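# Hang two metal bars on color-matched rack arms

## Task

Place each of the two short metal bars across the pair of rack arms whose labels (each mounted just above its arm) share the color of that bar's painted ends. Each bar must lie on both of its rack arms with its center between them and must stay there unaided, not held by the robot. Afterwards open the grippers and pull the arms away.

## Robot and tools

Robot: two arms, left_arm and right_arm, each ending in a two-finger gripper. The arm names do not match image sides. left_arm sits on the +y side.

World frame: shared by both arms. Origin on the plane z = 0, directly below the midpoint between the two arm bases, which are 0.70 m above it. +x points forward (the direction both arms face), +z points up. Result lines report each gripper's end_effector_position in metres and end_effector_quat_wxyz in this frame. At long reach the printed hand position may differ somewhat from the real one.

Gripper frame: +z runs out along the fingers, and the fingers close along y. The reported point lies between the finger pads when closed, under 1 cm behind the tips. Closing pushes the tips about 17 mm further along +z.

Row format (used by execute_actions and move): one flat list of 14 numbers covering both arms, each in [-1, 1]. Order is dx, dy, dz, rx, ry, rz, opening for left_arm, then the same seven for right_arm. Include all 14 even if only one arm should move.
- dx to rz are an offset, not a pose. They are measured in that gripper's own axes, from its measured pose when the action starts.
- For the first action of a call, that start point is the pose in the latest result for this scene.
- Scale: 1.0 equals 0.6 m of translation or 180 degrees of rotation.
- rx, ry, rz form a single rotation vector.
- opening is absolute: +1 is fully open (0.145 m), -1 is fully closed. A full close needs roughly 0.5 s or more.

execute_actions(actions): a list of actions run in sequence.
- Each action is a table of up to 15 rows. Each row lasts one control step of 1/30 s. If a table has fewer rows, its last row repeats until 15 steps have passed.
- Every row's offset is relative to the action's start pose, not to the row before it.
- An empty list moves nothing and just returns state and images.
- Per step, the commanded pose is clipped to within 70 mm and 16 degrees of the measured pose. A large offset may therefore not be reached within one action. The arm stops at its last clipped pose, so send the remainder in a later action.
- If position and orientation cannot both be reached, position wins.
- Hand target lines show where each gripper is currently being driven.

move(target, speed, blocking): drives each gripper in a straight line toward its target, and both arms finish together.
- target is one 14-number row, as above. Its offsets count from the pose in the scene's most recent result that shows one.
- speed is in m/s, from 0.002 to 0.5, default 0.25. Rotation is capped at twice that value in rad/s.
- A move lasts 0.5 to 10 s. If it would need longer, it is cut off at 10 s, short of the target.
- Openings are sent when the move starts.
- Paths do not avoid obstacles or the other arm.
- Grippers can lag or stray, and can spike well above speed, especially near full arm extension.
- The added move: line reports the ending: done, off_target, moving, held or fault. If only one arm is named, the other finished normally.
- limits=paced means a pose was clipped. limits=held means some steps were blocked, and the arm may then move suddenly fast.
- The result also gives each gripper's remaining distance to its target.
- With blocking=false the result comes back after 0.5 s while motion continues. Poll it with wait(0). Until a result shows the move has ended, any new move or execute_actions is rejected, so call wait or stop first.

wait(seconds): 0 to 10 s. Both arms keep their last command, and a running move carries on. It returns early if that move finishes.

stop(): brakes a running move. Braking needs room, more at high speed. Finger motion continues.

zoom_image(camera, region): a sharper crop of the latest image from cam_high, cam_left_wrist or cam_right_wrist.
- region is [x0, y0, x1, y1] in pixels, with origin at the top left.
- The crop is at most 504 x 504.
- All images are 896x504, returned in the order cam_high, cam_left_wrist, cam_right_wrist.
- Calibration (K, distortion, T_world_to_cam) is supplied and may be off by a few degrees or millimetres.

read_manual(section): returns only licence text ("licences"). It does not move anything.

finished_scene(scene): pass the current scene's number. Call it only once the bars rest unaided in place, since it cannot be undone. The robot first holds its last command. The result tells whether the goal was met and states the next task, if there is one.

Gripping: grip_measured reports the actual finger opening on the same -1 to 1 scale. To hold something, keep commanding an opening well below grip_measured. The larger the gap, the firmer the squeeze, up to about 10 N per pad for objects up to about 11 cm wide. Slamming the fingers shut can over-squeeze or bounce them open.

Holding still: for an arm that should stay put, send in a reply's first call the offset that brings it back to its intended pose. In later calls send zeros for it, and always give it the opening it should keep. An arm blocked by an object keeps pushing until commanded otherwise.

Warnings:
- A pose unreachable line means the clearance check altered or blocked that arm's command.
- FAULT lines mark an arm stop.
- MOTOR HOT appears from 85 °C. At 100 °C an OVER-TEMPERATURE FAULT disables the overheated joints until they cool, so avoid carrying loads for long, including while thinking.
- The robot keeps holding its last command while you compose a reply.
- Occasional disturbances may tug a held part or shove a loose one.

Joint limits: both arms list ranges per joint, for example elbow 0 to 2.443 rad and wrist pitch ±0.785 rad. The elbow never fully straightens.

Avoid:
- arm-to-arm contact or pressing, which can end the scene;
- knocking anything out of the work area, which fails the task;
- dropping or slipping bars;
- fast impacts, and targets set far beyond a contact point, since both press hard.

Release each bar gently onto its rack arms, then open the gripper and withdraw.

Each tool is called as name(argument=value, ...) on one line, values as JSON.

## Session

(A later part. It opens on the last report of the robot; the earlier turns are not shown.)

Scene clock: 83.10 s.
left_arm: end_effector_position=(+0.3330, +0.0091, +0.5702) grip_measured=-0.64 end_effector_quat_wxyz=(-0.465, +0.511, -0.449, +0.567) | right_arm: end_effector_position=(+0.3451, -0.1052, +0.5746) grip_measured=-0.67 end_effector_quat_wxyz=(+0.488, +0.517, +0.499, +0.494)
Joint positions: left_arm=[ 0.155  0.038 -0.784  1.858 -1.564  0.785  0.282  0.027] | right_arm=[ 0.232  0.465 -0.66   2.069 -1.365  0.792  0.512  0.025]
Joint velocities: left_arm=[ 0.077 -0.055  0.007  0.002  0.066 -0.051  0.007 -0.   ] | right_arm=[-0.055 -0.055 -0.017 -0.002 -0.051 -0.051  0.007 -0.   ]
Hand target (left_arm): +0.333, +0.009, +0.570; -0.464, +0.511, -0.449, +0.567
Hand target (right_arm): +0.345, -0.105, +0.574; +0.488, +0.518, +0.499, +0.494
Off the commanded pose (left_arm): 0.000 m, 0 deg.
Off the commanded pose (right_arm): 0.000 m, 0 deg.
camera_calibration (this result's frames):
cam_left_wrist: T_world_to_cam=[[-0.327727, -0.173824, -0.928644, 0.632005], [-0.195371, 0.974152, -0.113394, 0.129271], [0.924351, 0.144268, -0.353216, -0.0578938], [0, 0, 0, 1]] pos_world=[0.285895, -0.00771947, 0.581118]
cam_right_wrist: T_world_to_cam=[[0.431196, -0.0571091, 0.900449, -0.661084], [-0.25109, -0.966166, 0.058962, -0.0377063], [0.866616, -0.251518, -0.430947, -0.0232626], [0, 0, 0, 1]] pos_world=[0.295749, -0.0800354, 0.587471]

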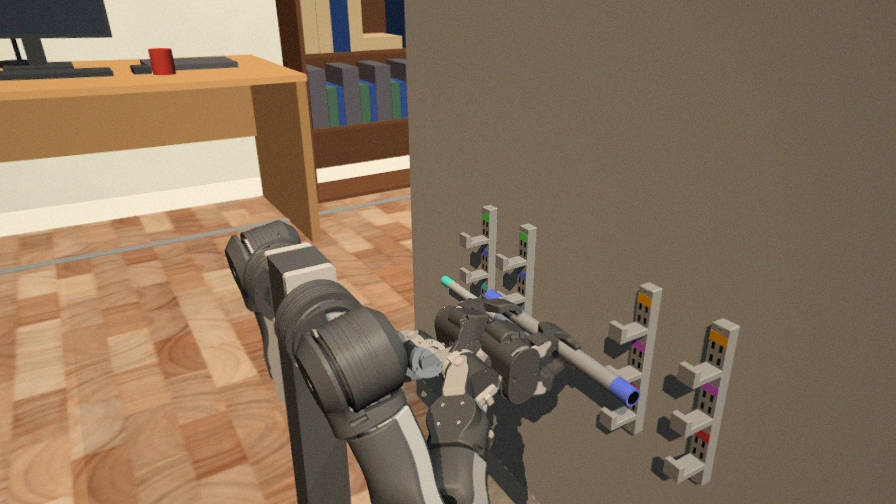

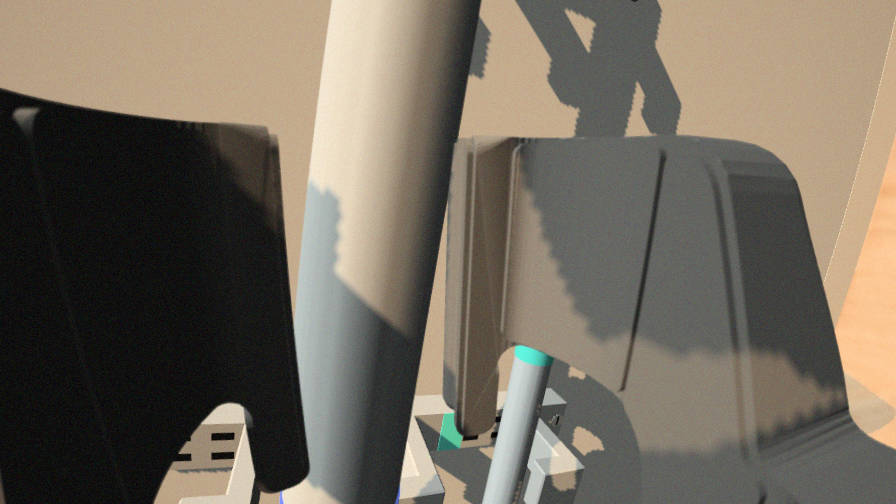

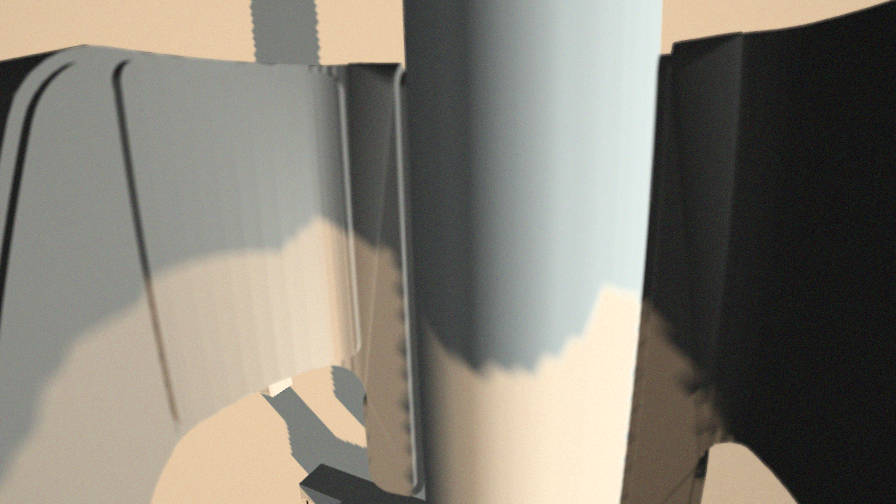

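execute_actions(actions=[[[0,0,0,0,0,0,-1,0,0,0,0,0,0,-0.75]],[[0,0,0,0,0,0,-1,0,0,0,0,0,0,-0.62]],[[0,0,0,0,0,0,-1,0,0,0,0,0,0,-0.45]],[[0,0,0,0,0,0,-1,0,0,0,0,0,0,-0.2]]])

move(target=[0,0,0,0,0,0,-1,-0.03,0,-0.15,0,0,0,-0.2], speed=0.1)

Scene clock: 85.57 s.
left_arm: end_effector_position=(+0.3330, +0.0080, +0.5636) grip_measured=-0.71 end_effector_quat_wxyz=(-0.454, +0.519, -0.459, +0.561) | right_arm: end_effector_position=(+0.3452, -0.1051, +0.5757) grip_measured=-0.20 end_effector_quat_wxyz=(+0.491, +0.515, +0.499, +0.495)
Joint positions: left_arm=[ 0.151  0.04  -0.784  1.857 -1.553  0.784  0.305  0.022] | right_arm=[ 0.233  0.465 -0.66   2.069 -1.369  0.789  0.51   0.061]
Joint velocities: left_arm=[-0.011 -0.033 -0.022  0.002  0.095  0.007 -0.037  0.   ] | right_arm=[ 0.077 -0.055 -0.002  0.007 -0.11   0.022 -0.007  0.   ]
Hand target (left_arm): +0.333, +0.008, +0.565; -0.457, +0.517, -0.457, +0.562
Hand target (right_arm): +0.345, -0.105, +0.576; +0.491, +0.515, +0.499, +0.495
Off the commanded pose (left_arm): 0.001 m, 0 deg.
Off the commanded pose (right_arm): 0.000 m, 0 deg.
camera_calibration (this result's frames):
cam_left_wrist: T_world_to_cam=[[-0.360715, -0.173135, -0.916465, 0.62976], [-0.191202, 0.975477, -0.109027, 0.125681], [0.912867, 0.135902, -0.384973, -0.0383038], [0, 0, 0, 1]] pos_world=[0.286161, -0.00835976, 0.57611]
cam_right_wrist: T_world_to_cam=[[0.42558, -0.0535978, 0.903332, -0.661498], [-0.250765, -0.966136, 0.0608168, -0.0388369], [0.869482, -0.252406, -0.424609, -0.0274885], [0, 0, 0, 1]] pos_world=[0.295682, -0.0799149, 0.588242]

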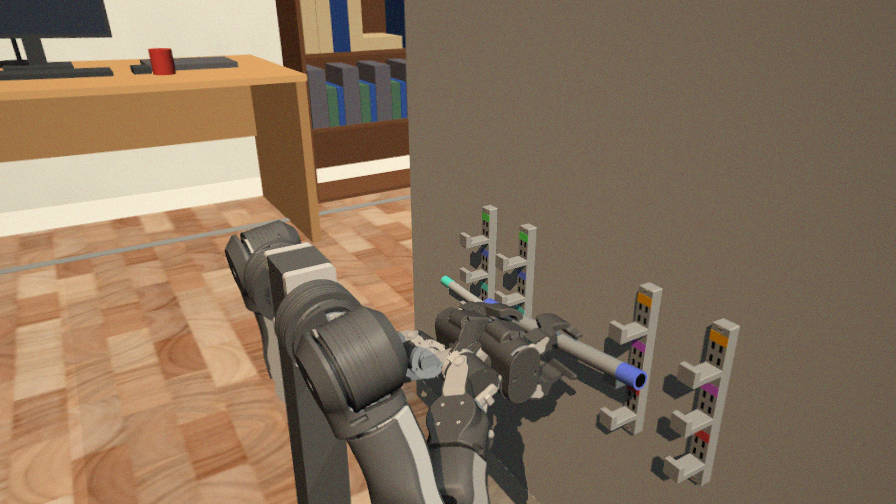

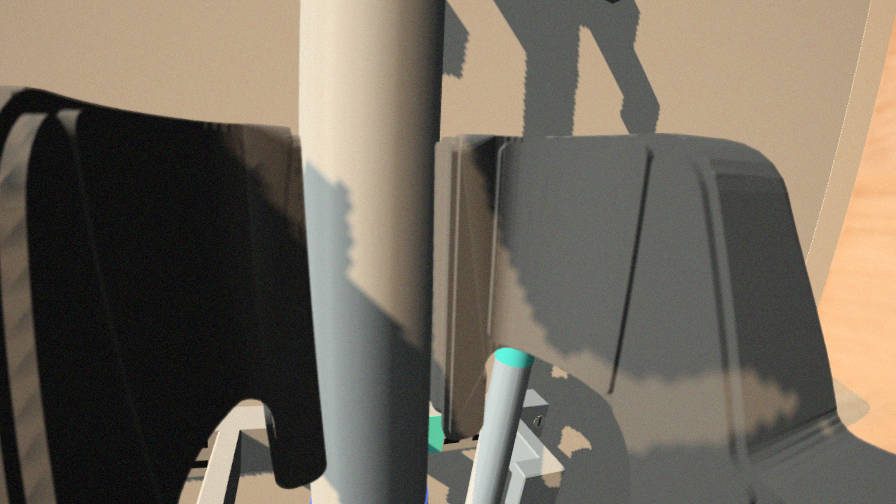

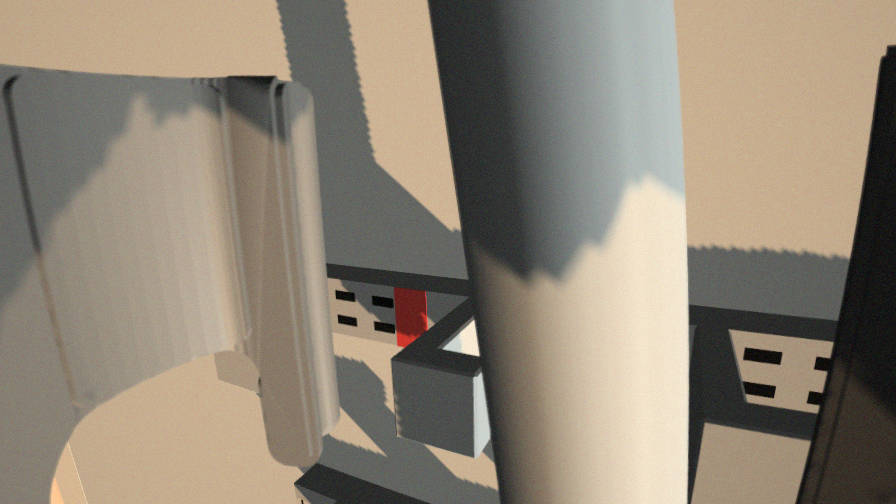

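Scene clock: 86.80 s.
left_arm: end_effector_position=(+0.3330, +0.0077, +0.5623) grip_measured=-0.71 end_effector_quat_wxyz=(-0.451, +0.521, -0.460, +0.559) | right_arm: end_effector_position=(+0.2552, -0.1215, +0.5768) grip_measured=-0.20 end_effector_quat_wxyz=(+0.487, +0.517, +0.503, +0.493)
Joint positions: left_arm=[ 0.151  0.04  -0.784  1.857 -1.55   0.784  0.311  0.022] | right_arm=[-0.255  0.562 -0.573  2.434 -1.554  0.796  0.465  0.061]
Joint velocities: left_arm=[-0.033  0.077  0.002  0.002 -0.007 -0.037 -0.007 -0.   ] | right_arm=[-0.077 -0.011  0.002  0.007 -0.007  0.037 -0.037 -0.   ]
Hand target (left_arm): +0.333, +0.008, +0.564; -0.454, +0.519, -0.459, +0.561
Hand target (right_arm): +0.255, -0.122, +0.580; +0.491, +0.514, +0.499, +0.495
Off the commanded pose (left_arm): 0.001 m, 0 deg.
Off the commanded pose (right_arm): 0.001 m, 1 deg.
move: done
camera_calibration (this result's frames):
cam_left_wrist: T_world_to_cam=[[-0.368146, -0.173902, -0.91336, 0.629303], [-0.190061, 0.975685, -0.10916, 0.125559], [0.910135, 0.133407, -0.392247, -0.0337531], [0, 0, 0, 1]] pos_world=[0.286259, -0.00856591, 0.575246]
cam_right_wrist: T_world_to_cam=[[0.436591, -0.0516842, 0.898174, -0.624651], [-0.246516, -0.967011, 0.064183, -0.0803881], [0.865227, -0.249436, -0.434929, 0.0544217], [0, 0, 0, 1]] pos_world=[0.205813, -0.096446, 0.589874]

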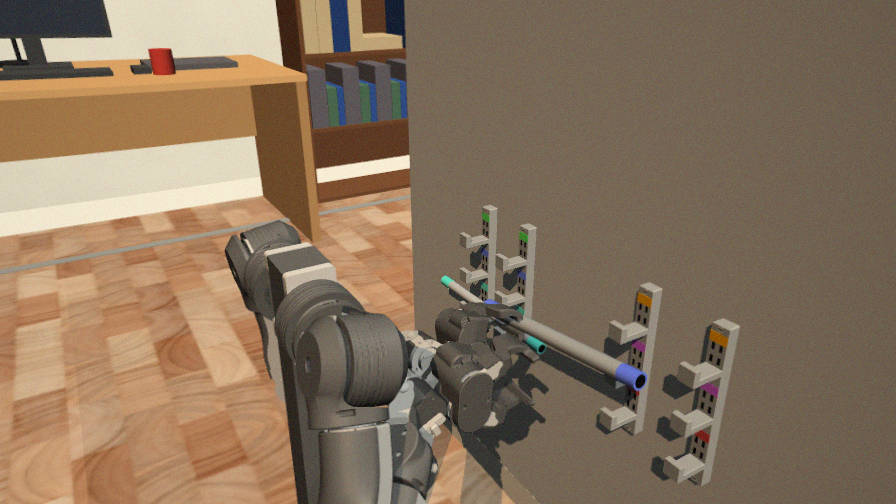

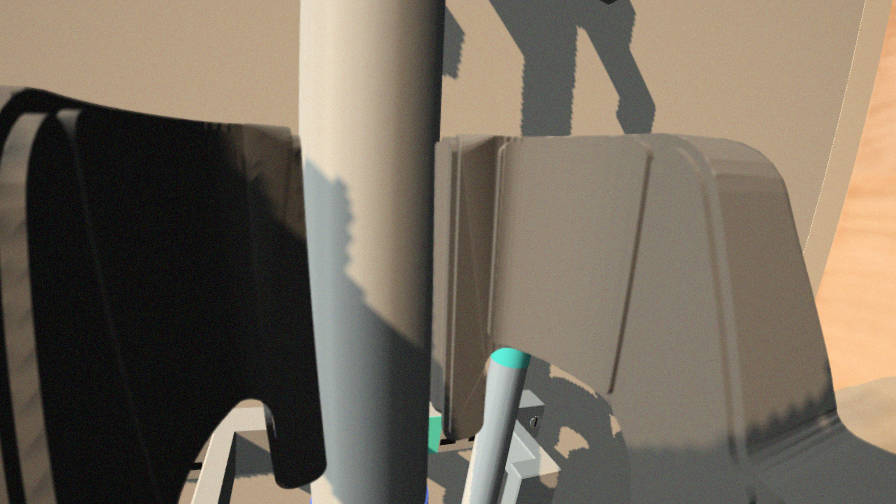

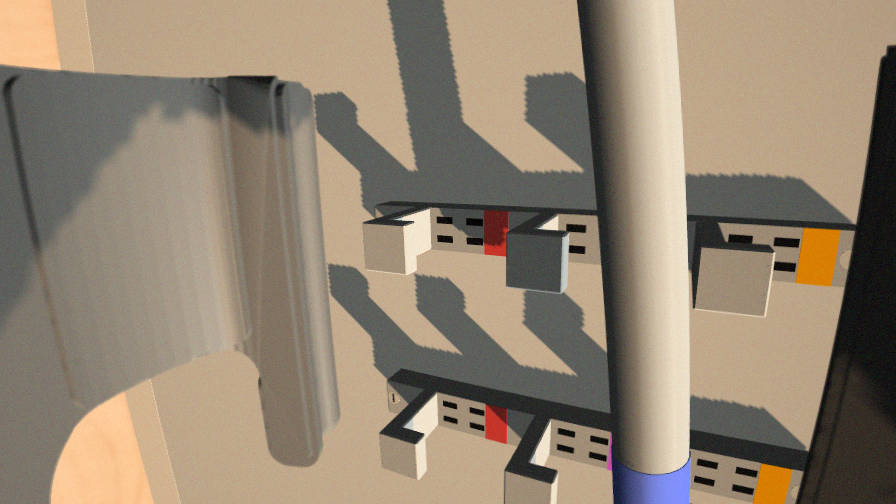

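move(target=[-0.472,-0.1025,-0.02,-0.009,-0.015,0.054,-1,-0.15,-0.1,0,0,0,0,-0.2], speed=0.1)

Scene clock: 91.53 s.
left_arm: end_effector_position=(+0.3313, +0.2966, +0.5683) grip_measured=-0.71 end_effector_quat_wxyz=(+0.494, -0.508, +0.505, -0.493) | right_arm: end_effector_position=(+0.2531, -0.2090, +0.5168) grip_measured=-0.20 end_effector_quat_wxyz=(+0.488, +0.516, +0.505, +0.491)
Joint positions: left_arm=[-0.285  0.74   0.273  1.905 -0.79   0.037  0.167  0.022] | right_arm=[-0.657  0.678 -0.063  2.172 -0.993  0.412 -0.162  0.061]
Joint velocities: left_arm=[-0.011  0.033  0.022  0.002 -0.037  0.022  0.007 -0.   ] | right_arm=[ 0.033  0.033 -0.012  0.012  0.022 -0.037 -0.081  0.   ]
Hand target (left_arm): +0.332, +0.297, +0.574; +0.499, -0.503, +0.499, -0.499
Hand target (right_arm): +0.253, -0.210, +0.518; +0.490, +0.514, +0.504, +0.492
Off the commanded pose (left_arm): 0.007 m, 2 deg.
Off the commanded pose (right_arm): 0.002 m, 0 deg.
move: off_target (left_arm)
camera_calibration (this result's frames):
cam_left_wrist: T_world_to_cam=[[-0.413511, -0.0390006, -0.909664, 0.6573], [-0.238598, 0.96881, 0.0669245, -0.237999], [0.878681, 0.244718, -0.409919, -0.0809273], [0, 0, 0, 1]] pos_world=[0.286124, 0.276015, 0.580676]
cam_right_wrist: T_world_to_cam=[[0.437976, -0.0454856, 0.897835, -0.573234], [-0.246635, -0.966478, 0.0713486, -0.16526], [0.864493, -0.252687, -0.434512, 0.00762774], [0, 0, 0, 1]] pos_world=[0.203709, -0.183867, 0.529775]

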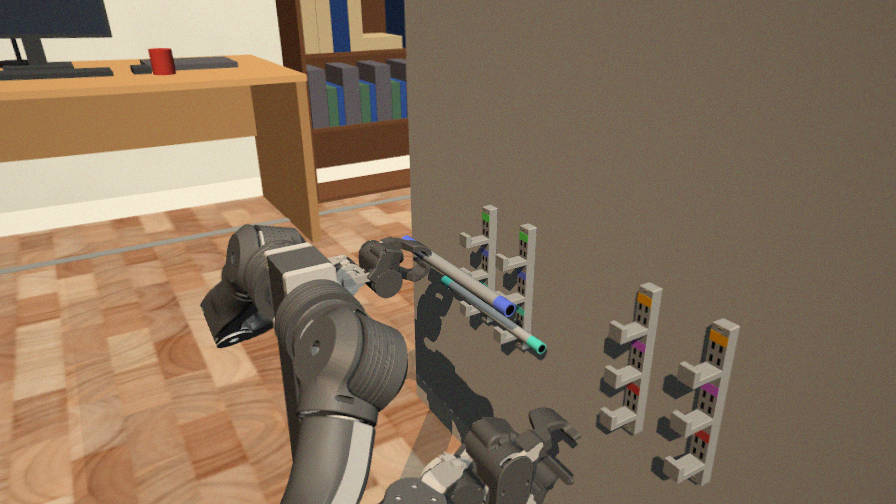

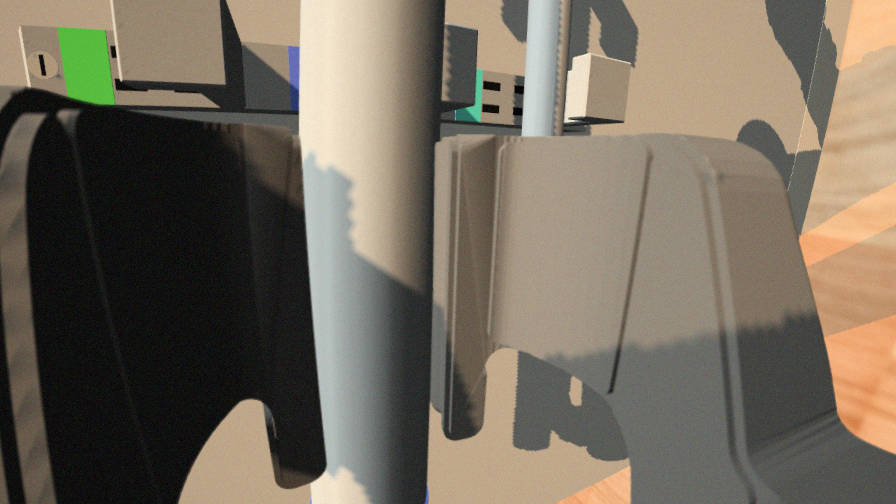

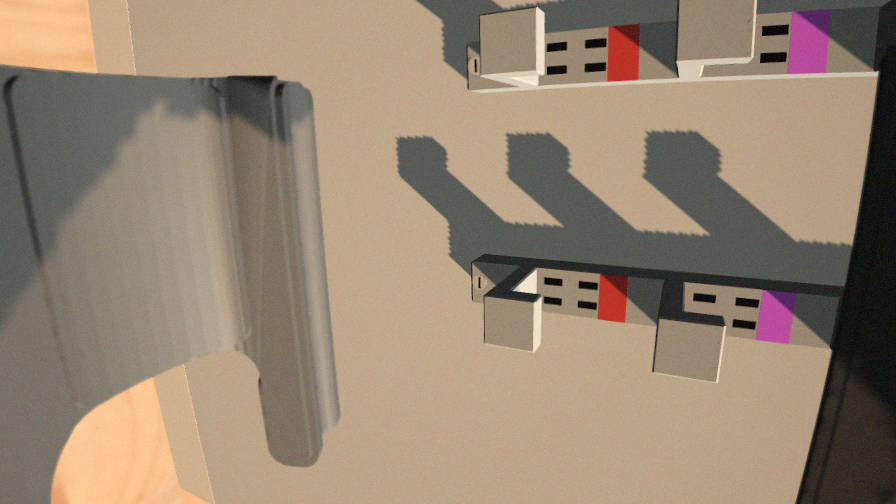

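move(target=[0,-0.016,0.075,0.014,0,0,-1,0,0,0,0,0,0,-0.2], speed=0.06)

Scene clock: 93.20 s.
left_arm: end_effector_position=(+0.3763, +0.2975, +0.5758) grip_measured=-0.71 end_effector_quat_wxyz=(+0.505, -0.497, +0.498, -0.500) | right_arm: end_effector_position=(+0.2531, -0.2089, +0.5168) grip_measured=-0.20 end_effector_quat_wxyz=(+0.488, +0.515, +0.505, +0.491)
Joint positions: left_arm=[ 0.005  0.725  0.11   1.722 -0.847  0.022  0.182  0.022] | right_arm=[-0.657  0.678 -0.063  2.172 -0.993  0.412 -0.162  0.061]
Joint velocities: left_arm=[-0.011  0.055 -0.022  0.002 -0.066  0.022  0.007  0.   ] | right_arm=[-0.033 -0.011  0.007 -0.002  0.022 -0.037  0.081 -0.   ]
Hand target (left_arm): +0.377, +0.297, +0.578; +0.506, -0.495, +0.495, -0.504
Hand target (right_arm): +0.253, -0.209, +0.517; +0.488, +0.515, +0.505, +0.491
Off the commanded pose (left_arm): 0.001 m, 1 deg.
Off the commanded pose (right_arm): 0.000 m, 0 deg.
move: done
camera_calibration (this result's frames):
cam_left_wrist: T_world_to_cam=[[-0.38101, -0.0320377, -0.924015, 0.676735], [-0.242322, 0.967924, 0.0663595, -0.226573], [0.892251, 0.249193, -0.376553, -0.143184], [0, 0, 0, 1]] pos_world=[0.330696, 0.276667, 0.586432]
cam_right_wrist: T_world_to_cam=[[0.437988, -0.0453912, 0.897834, -0.573215], [-0.246274, -0.966576, 0.0712727, -0.165273], [0.86459, -0.25233, -0.434527, 0.00770025], [0, 0, 0, 1]] pos_world=[0.203701, -0.183825, 0.529777]

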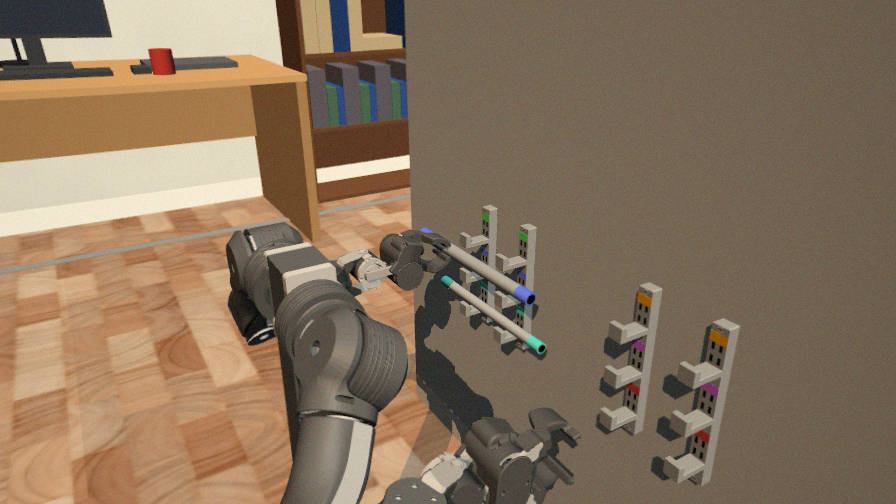

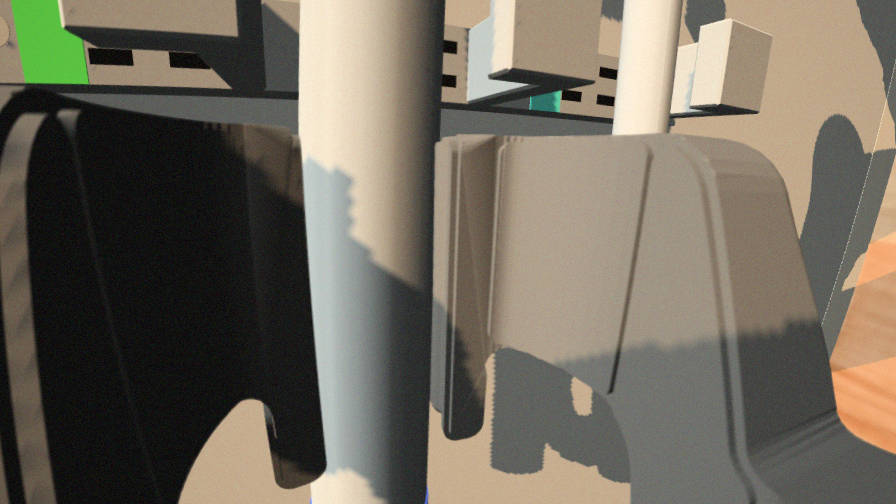

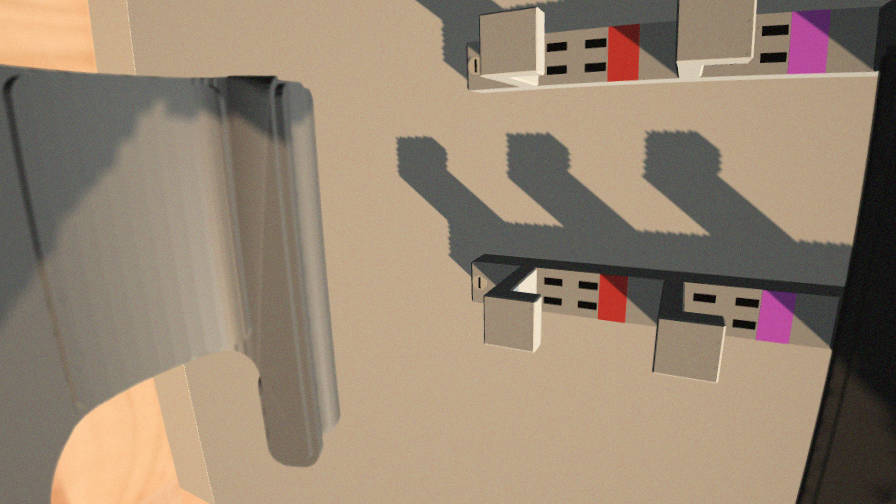

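move(target=[0,-0.004,0.086,0.01,0,0,-1,0,0,0,0,0,0,-0.2], speed=0.04)

zoom_image(camera="cam_high", region=[380,180,600,380])

Scene clock: 95.07 s.
left_arm: end_effector_position=(+0.4257, +0.3009, +0.5757) grip_measured=-0.74 end_effector_quat_wxyz=(+0.514, -0.492, +0.496, -0.499) | right_arm: end_effector_position=(+0.2531, -0.2089, +0.5168) grip_measured=-0.20 end_effector_quat_wxyz=(+0.488, +0.515, +0.505, +0.491)
Joint positions: left_arm=[ 0.293  0.634 -0.002  1.459 -0.96  -0.057  0.176  0.02 ] | right_arm=[-0.657  0.678 -0.063  2.172 -0.993  0.412 -0.162  0.061]
Joint velocities: left_arm=[-0.055 -0.033  0.002 -0.007  0.037 -0.066 -0.007 -0.   ] | right_arm=[-0.011  0.011  0.002 -0.012 -0.022  0.007 -0.037 -0.   ]
Hand target (left_arm): +0.428, +0.298, +0.580; +0.514, -0.488, +0.491, -0.507
Hand target (right_arm): +0.253, -0.209, +0.517; +0.488, +0.515, +0.505, +0.491
Off the commanded pose (left_arm): 0.005 m, 1 deg.
Off the commanded pose (right_arm): 0.000 m, 0 deg.
move: off_target (left_arm)
camera_calibration (this result's frames):
cam_left_wrist: T_world_to_cam=[[-0.366196, -0.0231315, -0.93025, 0.690203], [-0.249459, 0.965539, 0.0741913, -0.218633], [0.896477, 0.259228, -0.359347, -0.202911], [0, 0, 0, 1]] pos_world=[0.380115, 0.279664, 0.585366]
cam_right_wrist: T_world_to_cam=[[0.437988, -0.0453912, 0.897834, -0.573215], [-0.246274, -0.966576, 0.0712727, -0.165273], [0.86459, -0.25233, -0.434527, 0.00770025], [0, 0, 0, 1]] pos_world=[0.203701, -0.183825, 0.529777]

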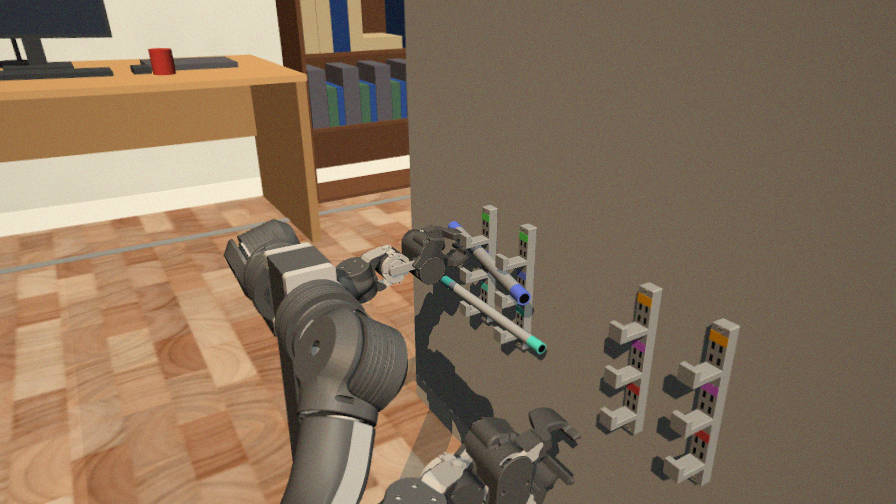

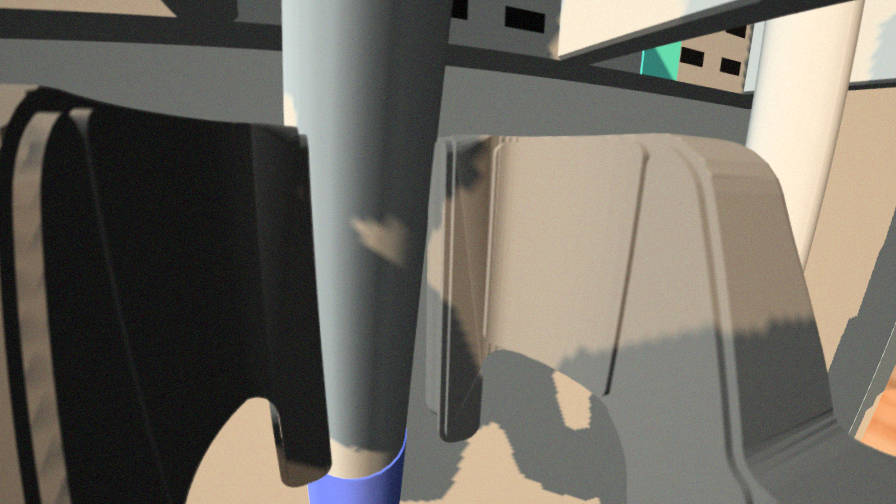

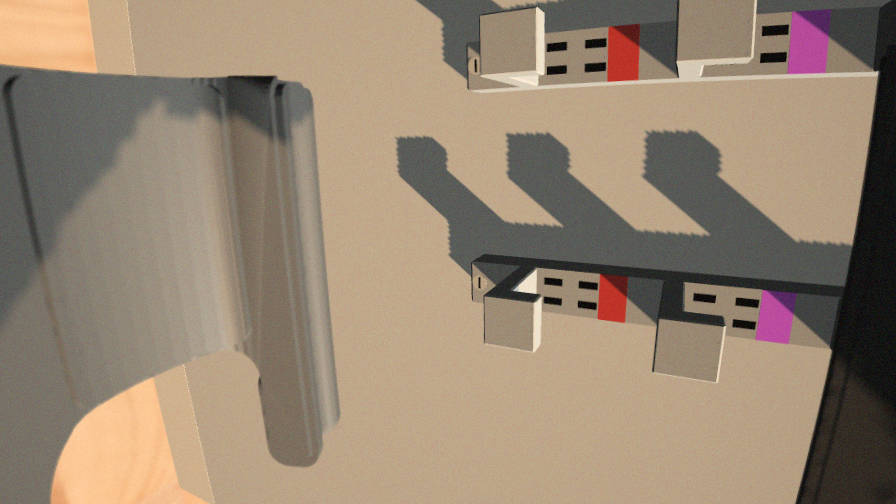

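Region (380, 180, 600, 380) of cam_high's 896x504 image, scaled by 2.291, with more detail than that image has; it fills the top 458 rows of this view, and the rest is white.

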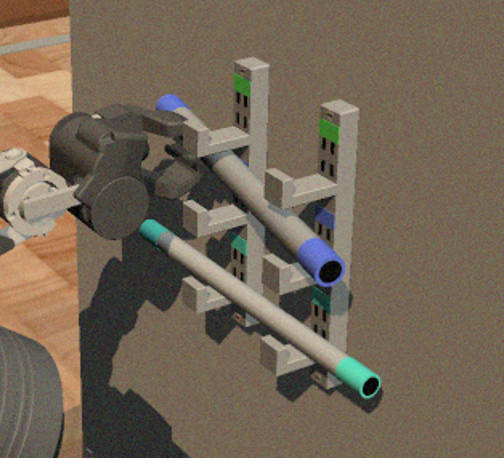

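move(target=[0,-0.004,-0.03,0.008,0,0.025,-1,0,0,0,0,0,0,-0.2], speed=0.04)

zoom_image(camera="cam_high", region=[380,180,600,380])

Scene clock: 97.03 s.
left_arm: end_effector_position=(+0.4081, +0.3010, +0.5708) grip_measured=-0.74 end_effector_quat_wxyz=(+0.534, -0.472, +0.515, -0.477) | right_arm: end_effector_position=(+0.2531, -0.2089, +0.5168) grip_measured=-0.20 end_effector_quat_wxyz=(+0.488, +0.515, +0.505, +0.491)
Joint positions: left_arm=[ 0.19   0.638  0.052  1.541 -1.034 -0.063  0.168  0.02 ] | right_arm=[-0.657  0.678 -0.063  2.172 -0.993  0.412 -0.162  0.061]
Joint velocities: left_arm=[ 0.033 -0.121  0.007  0.002 -0.022 -0.051  0.037  0.   ] | right_arm=[-0.011 -0.011 -0.002  0.002  0.022 -0.037 -0.022 -0.   ]
Hand target (left_arm): +0.408, +0.301, +0.577; +0.539, -0.466, +0.508, -0.485
Hand target (right_arm): +0.253, -0.209, +0.517; +0.488, +0.515, +0.505, +0.491
Off the commanded pose (left_arm): 0.007 m, 2 deg.
Off the commanded pose (right_arm): 0.000 m, 0 deg.
move: off_target (left_arm)
camera_calibration (this result's frames):
cam_left_wrist: T_world_to_cam=[[-0.368447, 0.0498588, -0.928311, 0.65704], [-0.254094, 0.955137, 0.152149, -0.262248], [0.89425, 0.291937, -0.339249, -0.209378], [0, 0, 0, 1]] pos_world=[0.362685, 0.278849, 0.578807]
cam_right_wrist: T_world_to_cam=[[0.437988, -0.0453912, 0.897834, -0.573215], [-0.246274, -0.966576, 0.0712727, -0.165273], [0.86459, -0.25233, -0.434527, 0.00770025], [0, 0, 0, 1]] pos_world=[0.203701, -0.183825, 0.529777]

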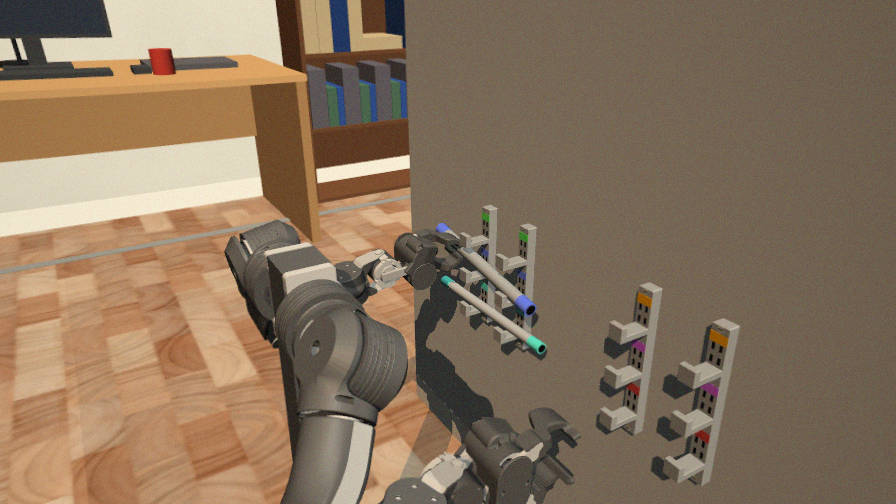

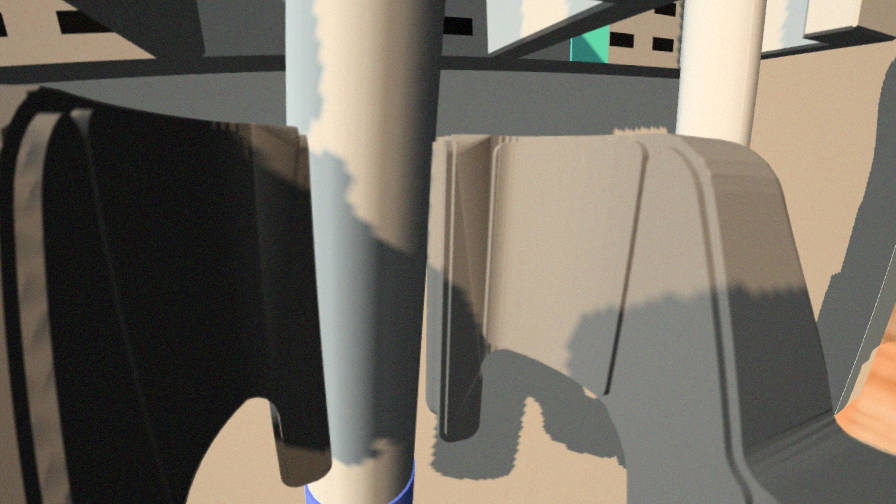

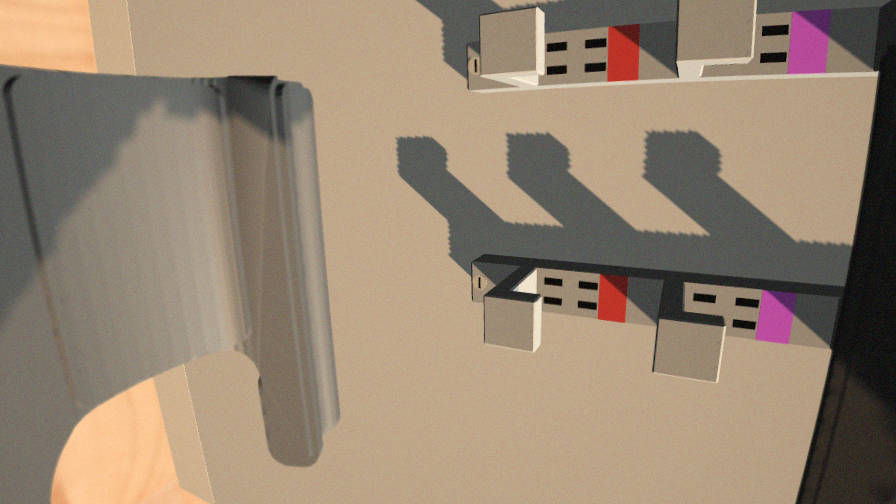

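Region (380, 180, 600, 380) of cam_high's 896x504 image, scaled by 2.291, with more detail than that image has; it fills the top 458 rows of this view, and the rest is white.

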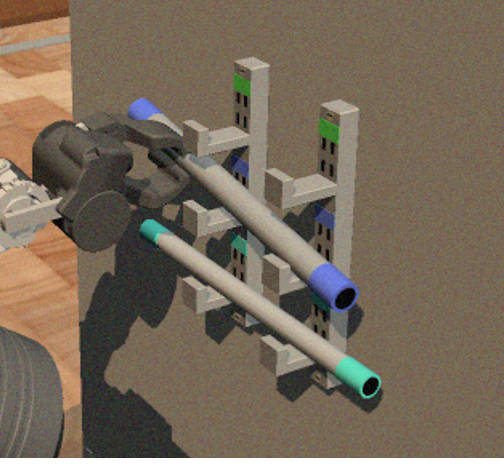

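move(target=[0,-0.012,-0.035,0.008,0,-0.05,-1,0,0,0,0,0,0,-0.2], speed=0.04)

zoom_image(camera="cam_high", region=[380,180,600,380])

Scene clock: 99.83 s.
left_arm: end_effector_position=(+0.3877, +0.2999, +0.5730) grip_measured=-0.74 end_effector_quat_wxyz=(+0.499, -0.507, +0.475, -0.517) | right_arm: end_effector_position=(+0.2531, -0.2089, +0.5168) grip_measured=-0.20 end_effector_quat_wxyz=(+0.488, +0.515, +0.505, +0.491)
Joint positions: left_arm=[ 0.085  0.593  0.164  1.648 -0.918 -0.068  0.211  0.02 ] | right_arm=[-0.657  0.678 -0.063  2.172 -0.993  0.412 -0.162  0.061]
Joint velocities: left_arm=[-0.077  0.055 -0.012  0.012 -0.037  0.007 -0.037 -0.   ] | right_arm=[-0.011 -0.011 -0.017 -0.012 -0.022 -0.095  0.037 -0.   ]
Hand target (left_arm): +0.387, +0.299, +0.577; +0.500, -0.504, +0.470, -0.524
Hand target (right_arm): +0.253, -0.209, +0.517; +0.488, +0.515, +0.505, +0.491
Off the commanded pose (left_arm): 0.005 m, 1 deg.
Off the commanded pose (right_arm): 0.000 m, 0 deg.
move: off_target (left_arm)
camera_calibration (this result's frames):
cam_left_wrist: T_world_to_cam=[[-0.357978, -0.0879603, -0.929578, 0.689531], [-0.251097, 0.967948, 0.00510574, -0.187466], [0.899334, 0.235242, -0.36859, -0.158174], [0, 0, 0, 1]] pos_world=[0.342015, 0.279318, 0.583628]
cam_right_wrist: T_world_to_cam=[[0.437988, -0.0453912, 0.897834, -0.573215], [-0.246274, -0.966576, 0.0712727, -0.165273], [0.86459, -0.25233, -0.434527, 0.00770025], [0, 0, 0, 1]] pos_world=[0.203701, -0.183825, 0.529777]

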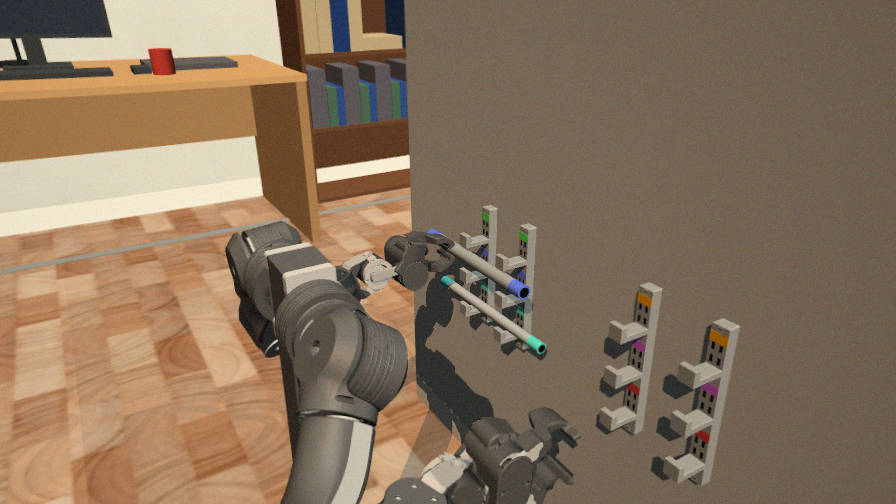

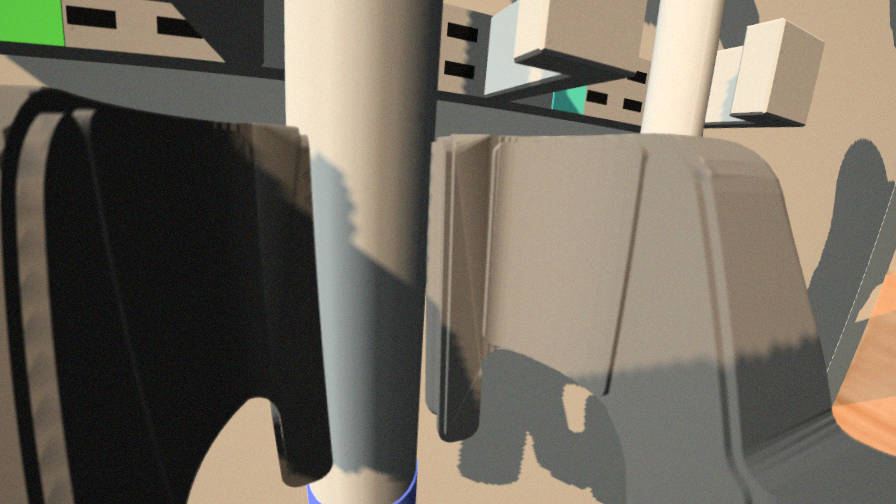

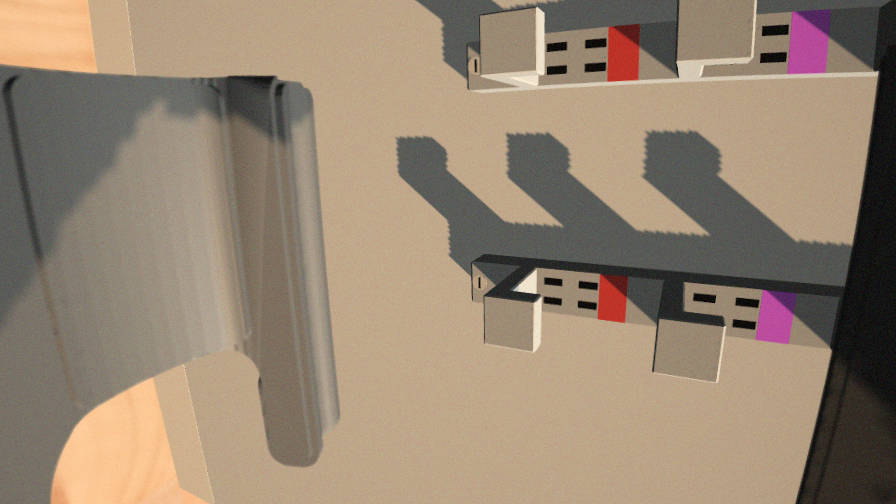

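Region (380, 180, 600, 380) of cam_high's 896x504 image, scaled by 2.291, with more detail than that image has; it fills the top 458 rows of this view, and the rest is white.

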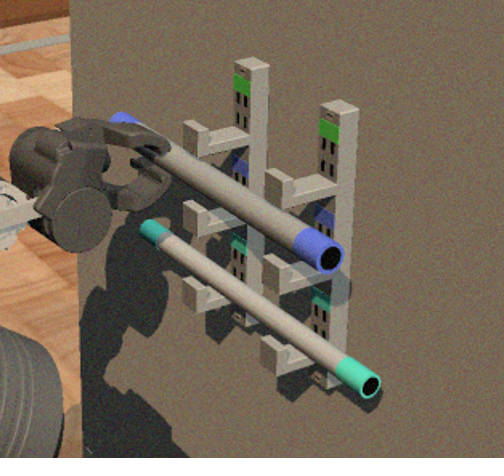

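move(target=[0,-0.008,0.03,0.008,-0.04,-0.008,-1,0,0,0,0,0,0,-0.2], speed=0.04)

zoom_image(camera="cam_high", region=[380,180,600,380])

Scene clock: 102.20 s.
left_arm: end_effector_position=(+0.4055, +0.2979, +0.5761) grip_measured=-0.74 end_effector_quat_wxyz=(+0.525, -0.537, +0.438, -0.495) | right_arm: end_effector_position=(+0.2531, -0.2089, +0.5168) grip_measured=-0.20 end_effector_quat_wxyz=(+0.488, +0.515, +0.505, +0.491)
Joint positions: left_arm=[ 0.203  0.442  0.164  1.616 -1.089  0.015  0.27   0.02 ] | right_arm=[-0.657  0.678 -0.063  2.172 -0.993  0.412 -0.162  0.061]
Joint velocities: left_arm=[ 0.011  0.077 -0.027 -0.022 -0.007  0.037 -0.007  0.   ] | right_arm=[-0.033 -0.011  0.002  0.007 -0.022 -0.095  0.022 -0.   ]
Hand target (left_arm): +0.406, +0.300, +0.580; +0.528, -0.537, +0.430, -0.498
Hand target (right_arm): +0.253, -0.209, +0.517; +0.488, +0.515, +0.505, +0.491
Off the commanded pose (left_arm): 0.003 m, 1 deg.
Off the commanded pose (right_arm): 0.000 m, 0 deg.
move: done
camera_calibration (this result's frames):
cam_left_wrist: T_world_to_cam=[[-0.335513, -0.147131, -0.930475, 0.707635], [-0.361248, 0.932312, -0.0171623, -0.112986], [0.870018, 0.330374, -0.365953, -0.190557], [0, 0, 0, 1]] pos_world=[0.362392, 0.272408, 0.586762]
cam_right_wrist: T_world_to_cam=[[0.437988, -0.0453912, 0.897834, -0.573215], [-0.246274, -0.966576, 0.0712727, -0.165273], [0.86459, -0.25233, -0.434527, 0.00770025], [0, 0, 0, 1]] pos_world=[0.203701, -0.183825, 0.529777]

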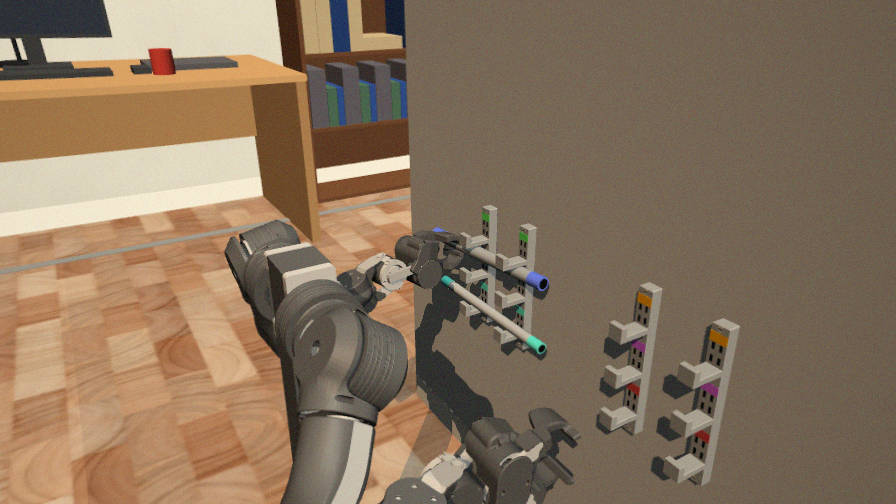

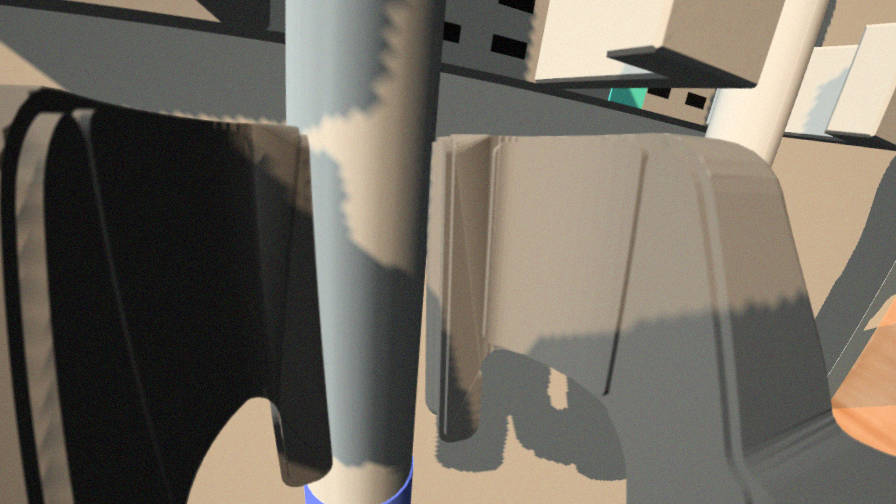

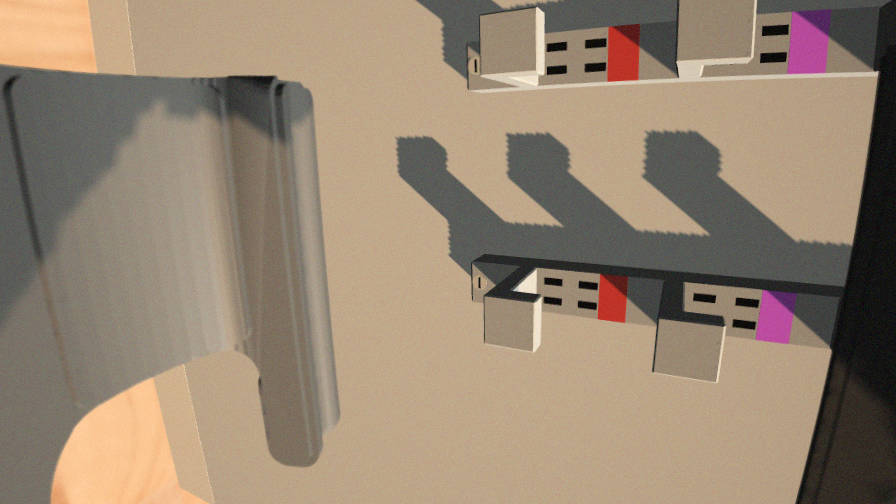

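Region (380, 180, 600, 380) of cam_high's 896x504 image, scaled by 2.291, with more detail than that image has; it fills the top 458 rows of this view, and the rest is white.

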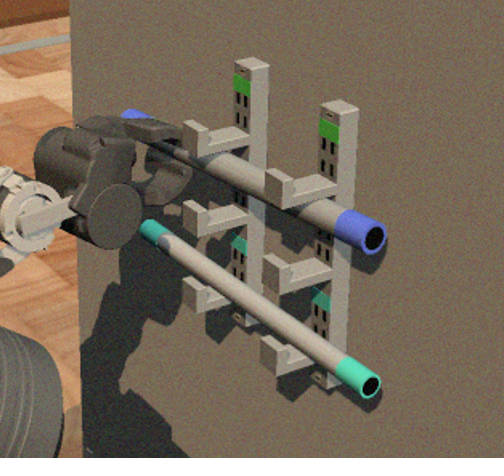

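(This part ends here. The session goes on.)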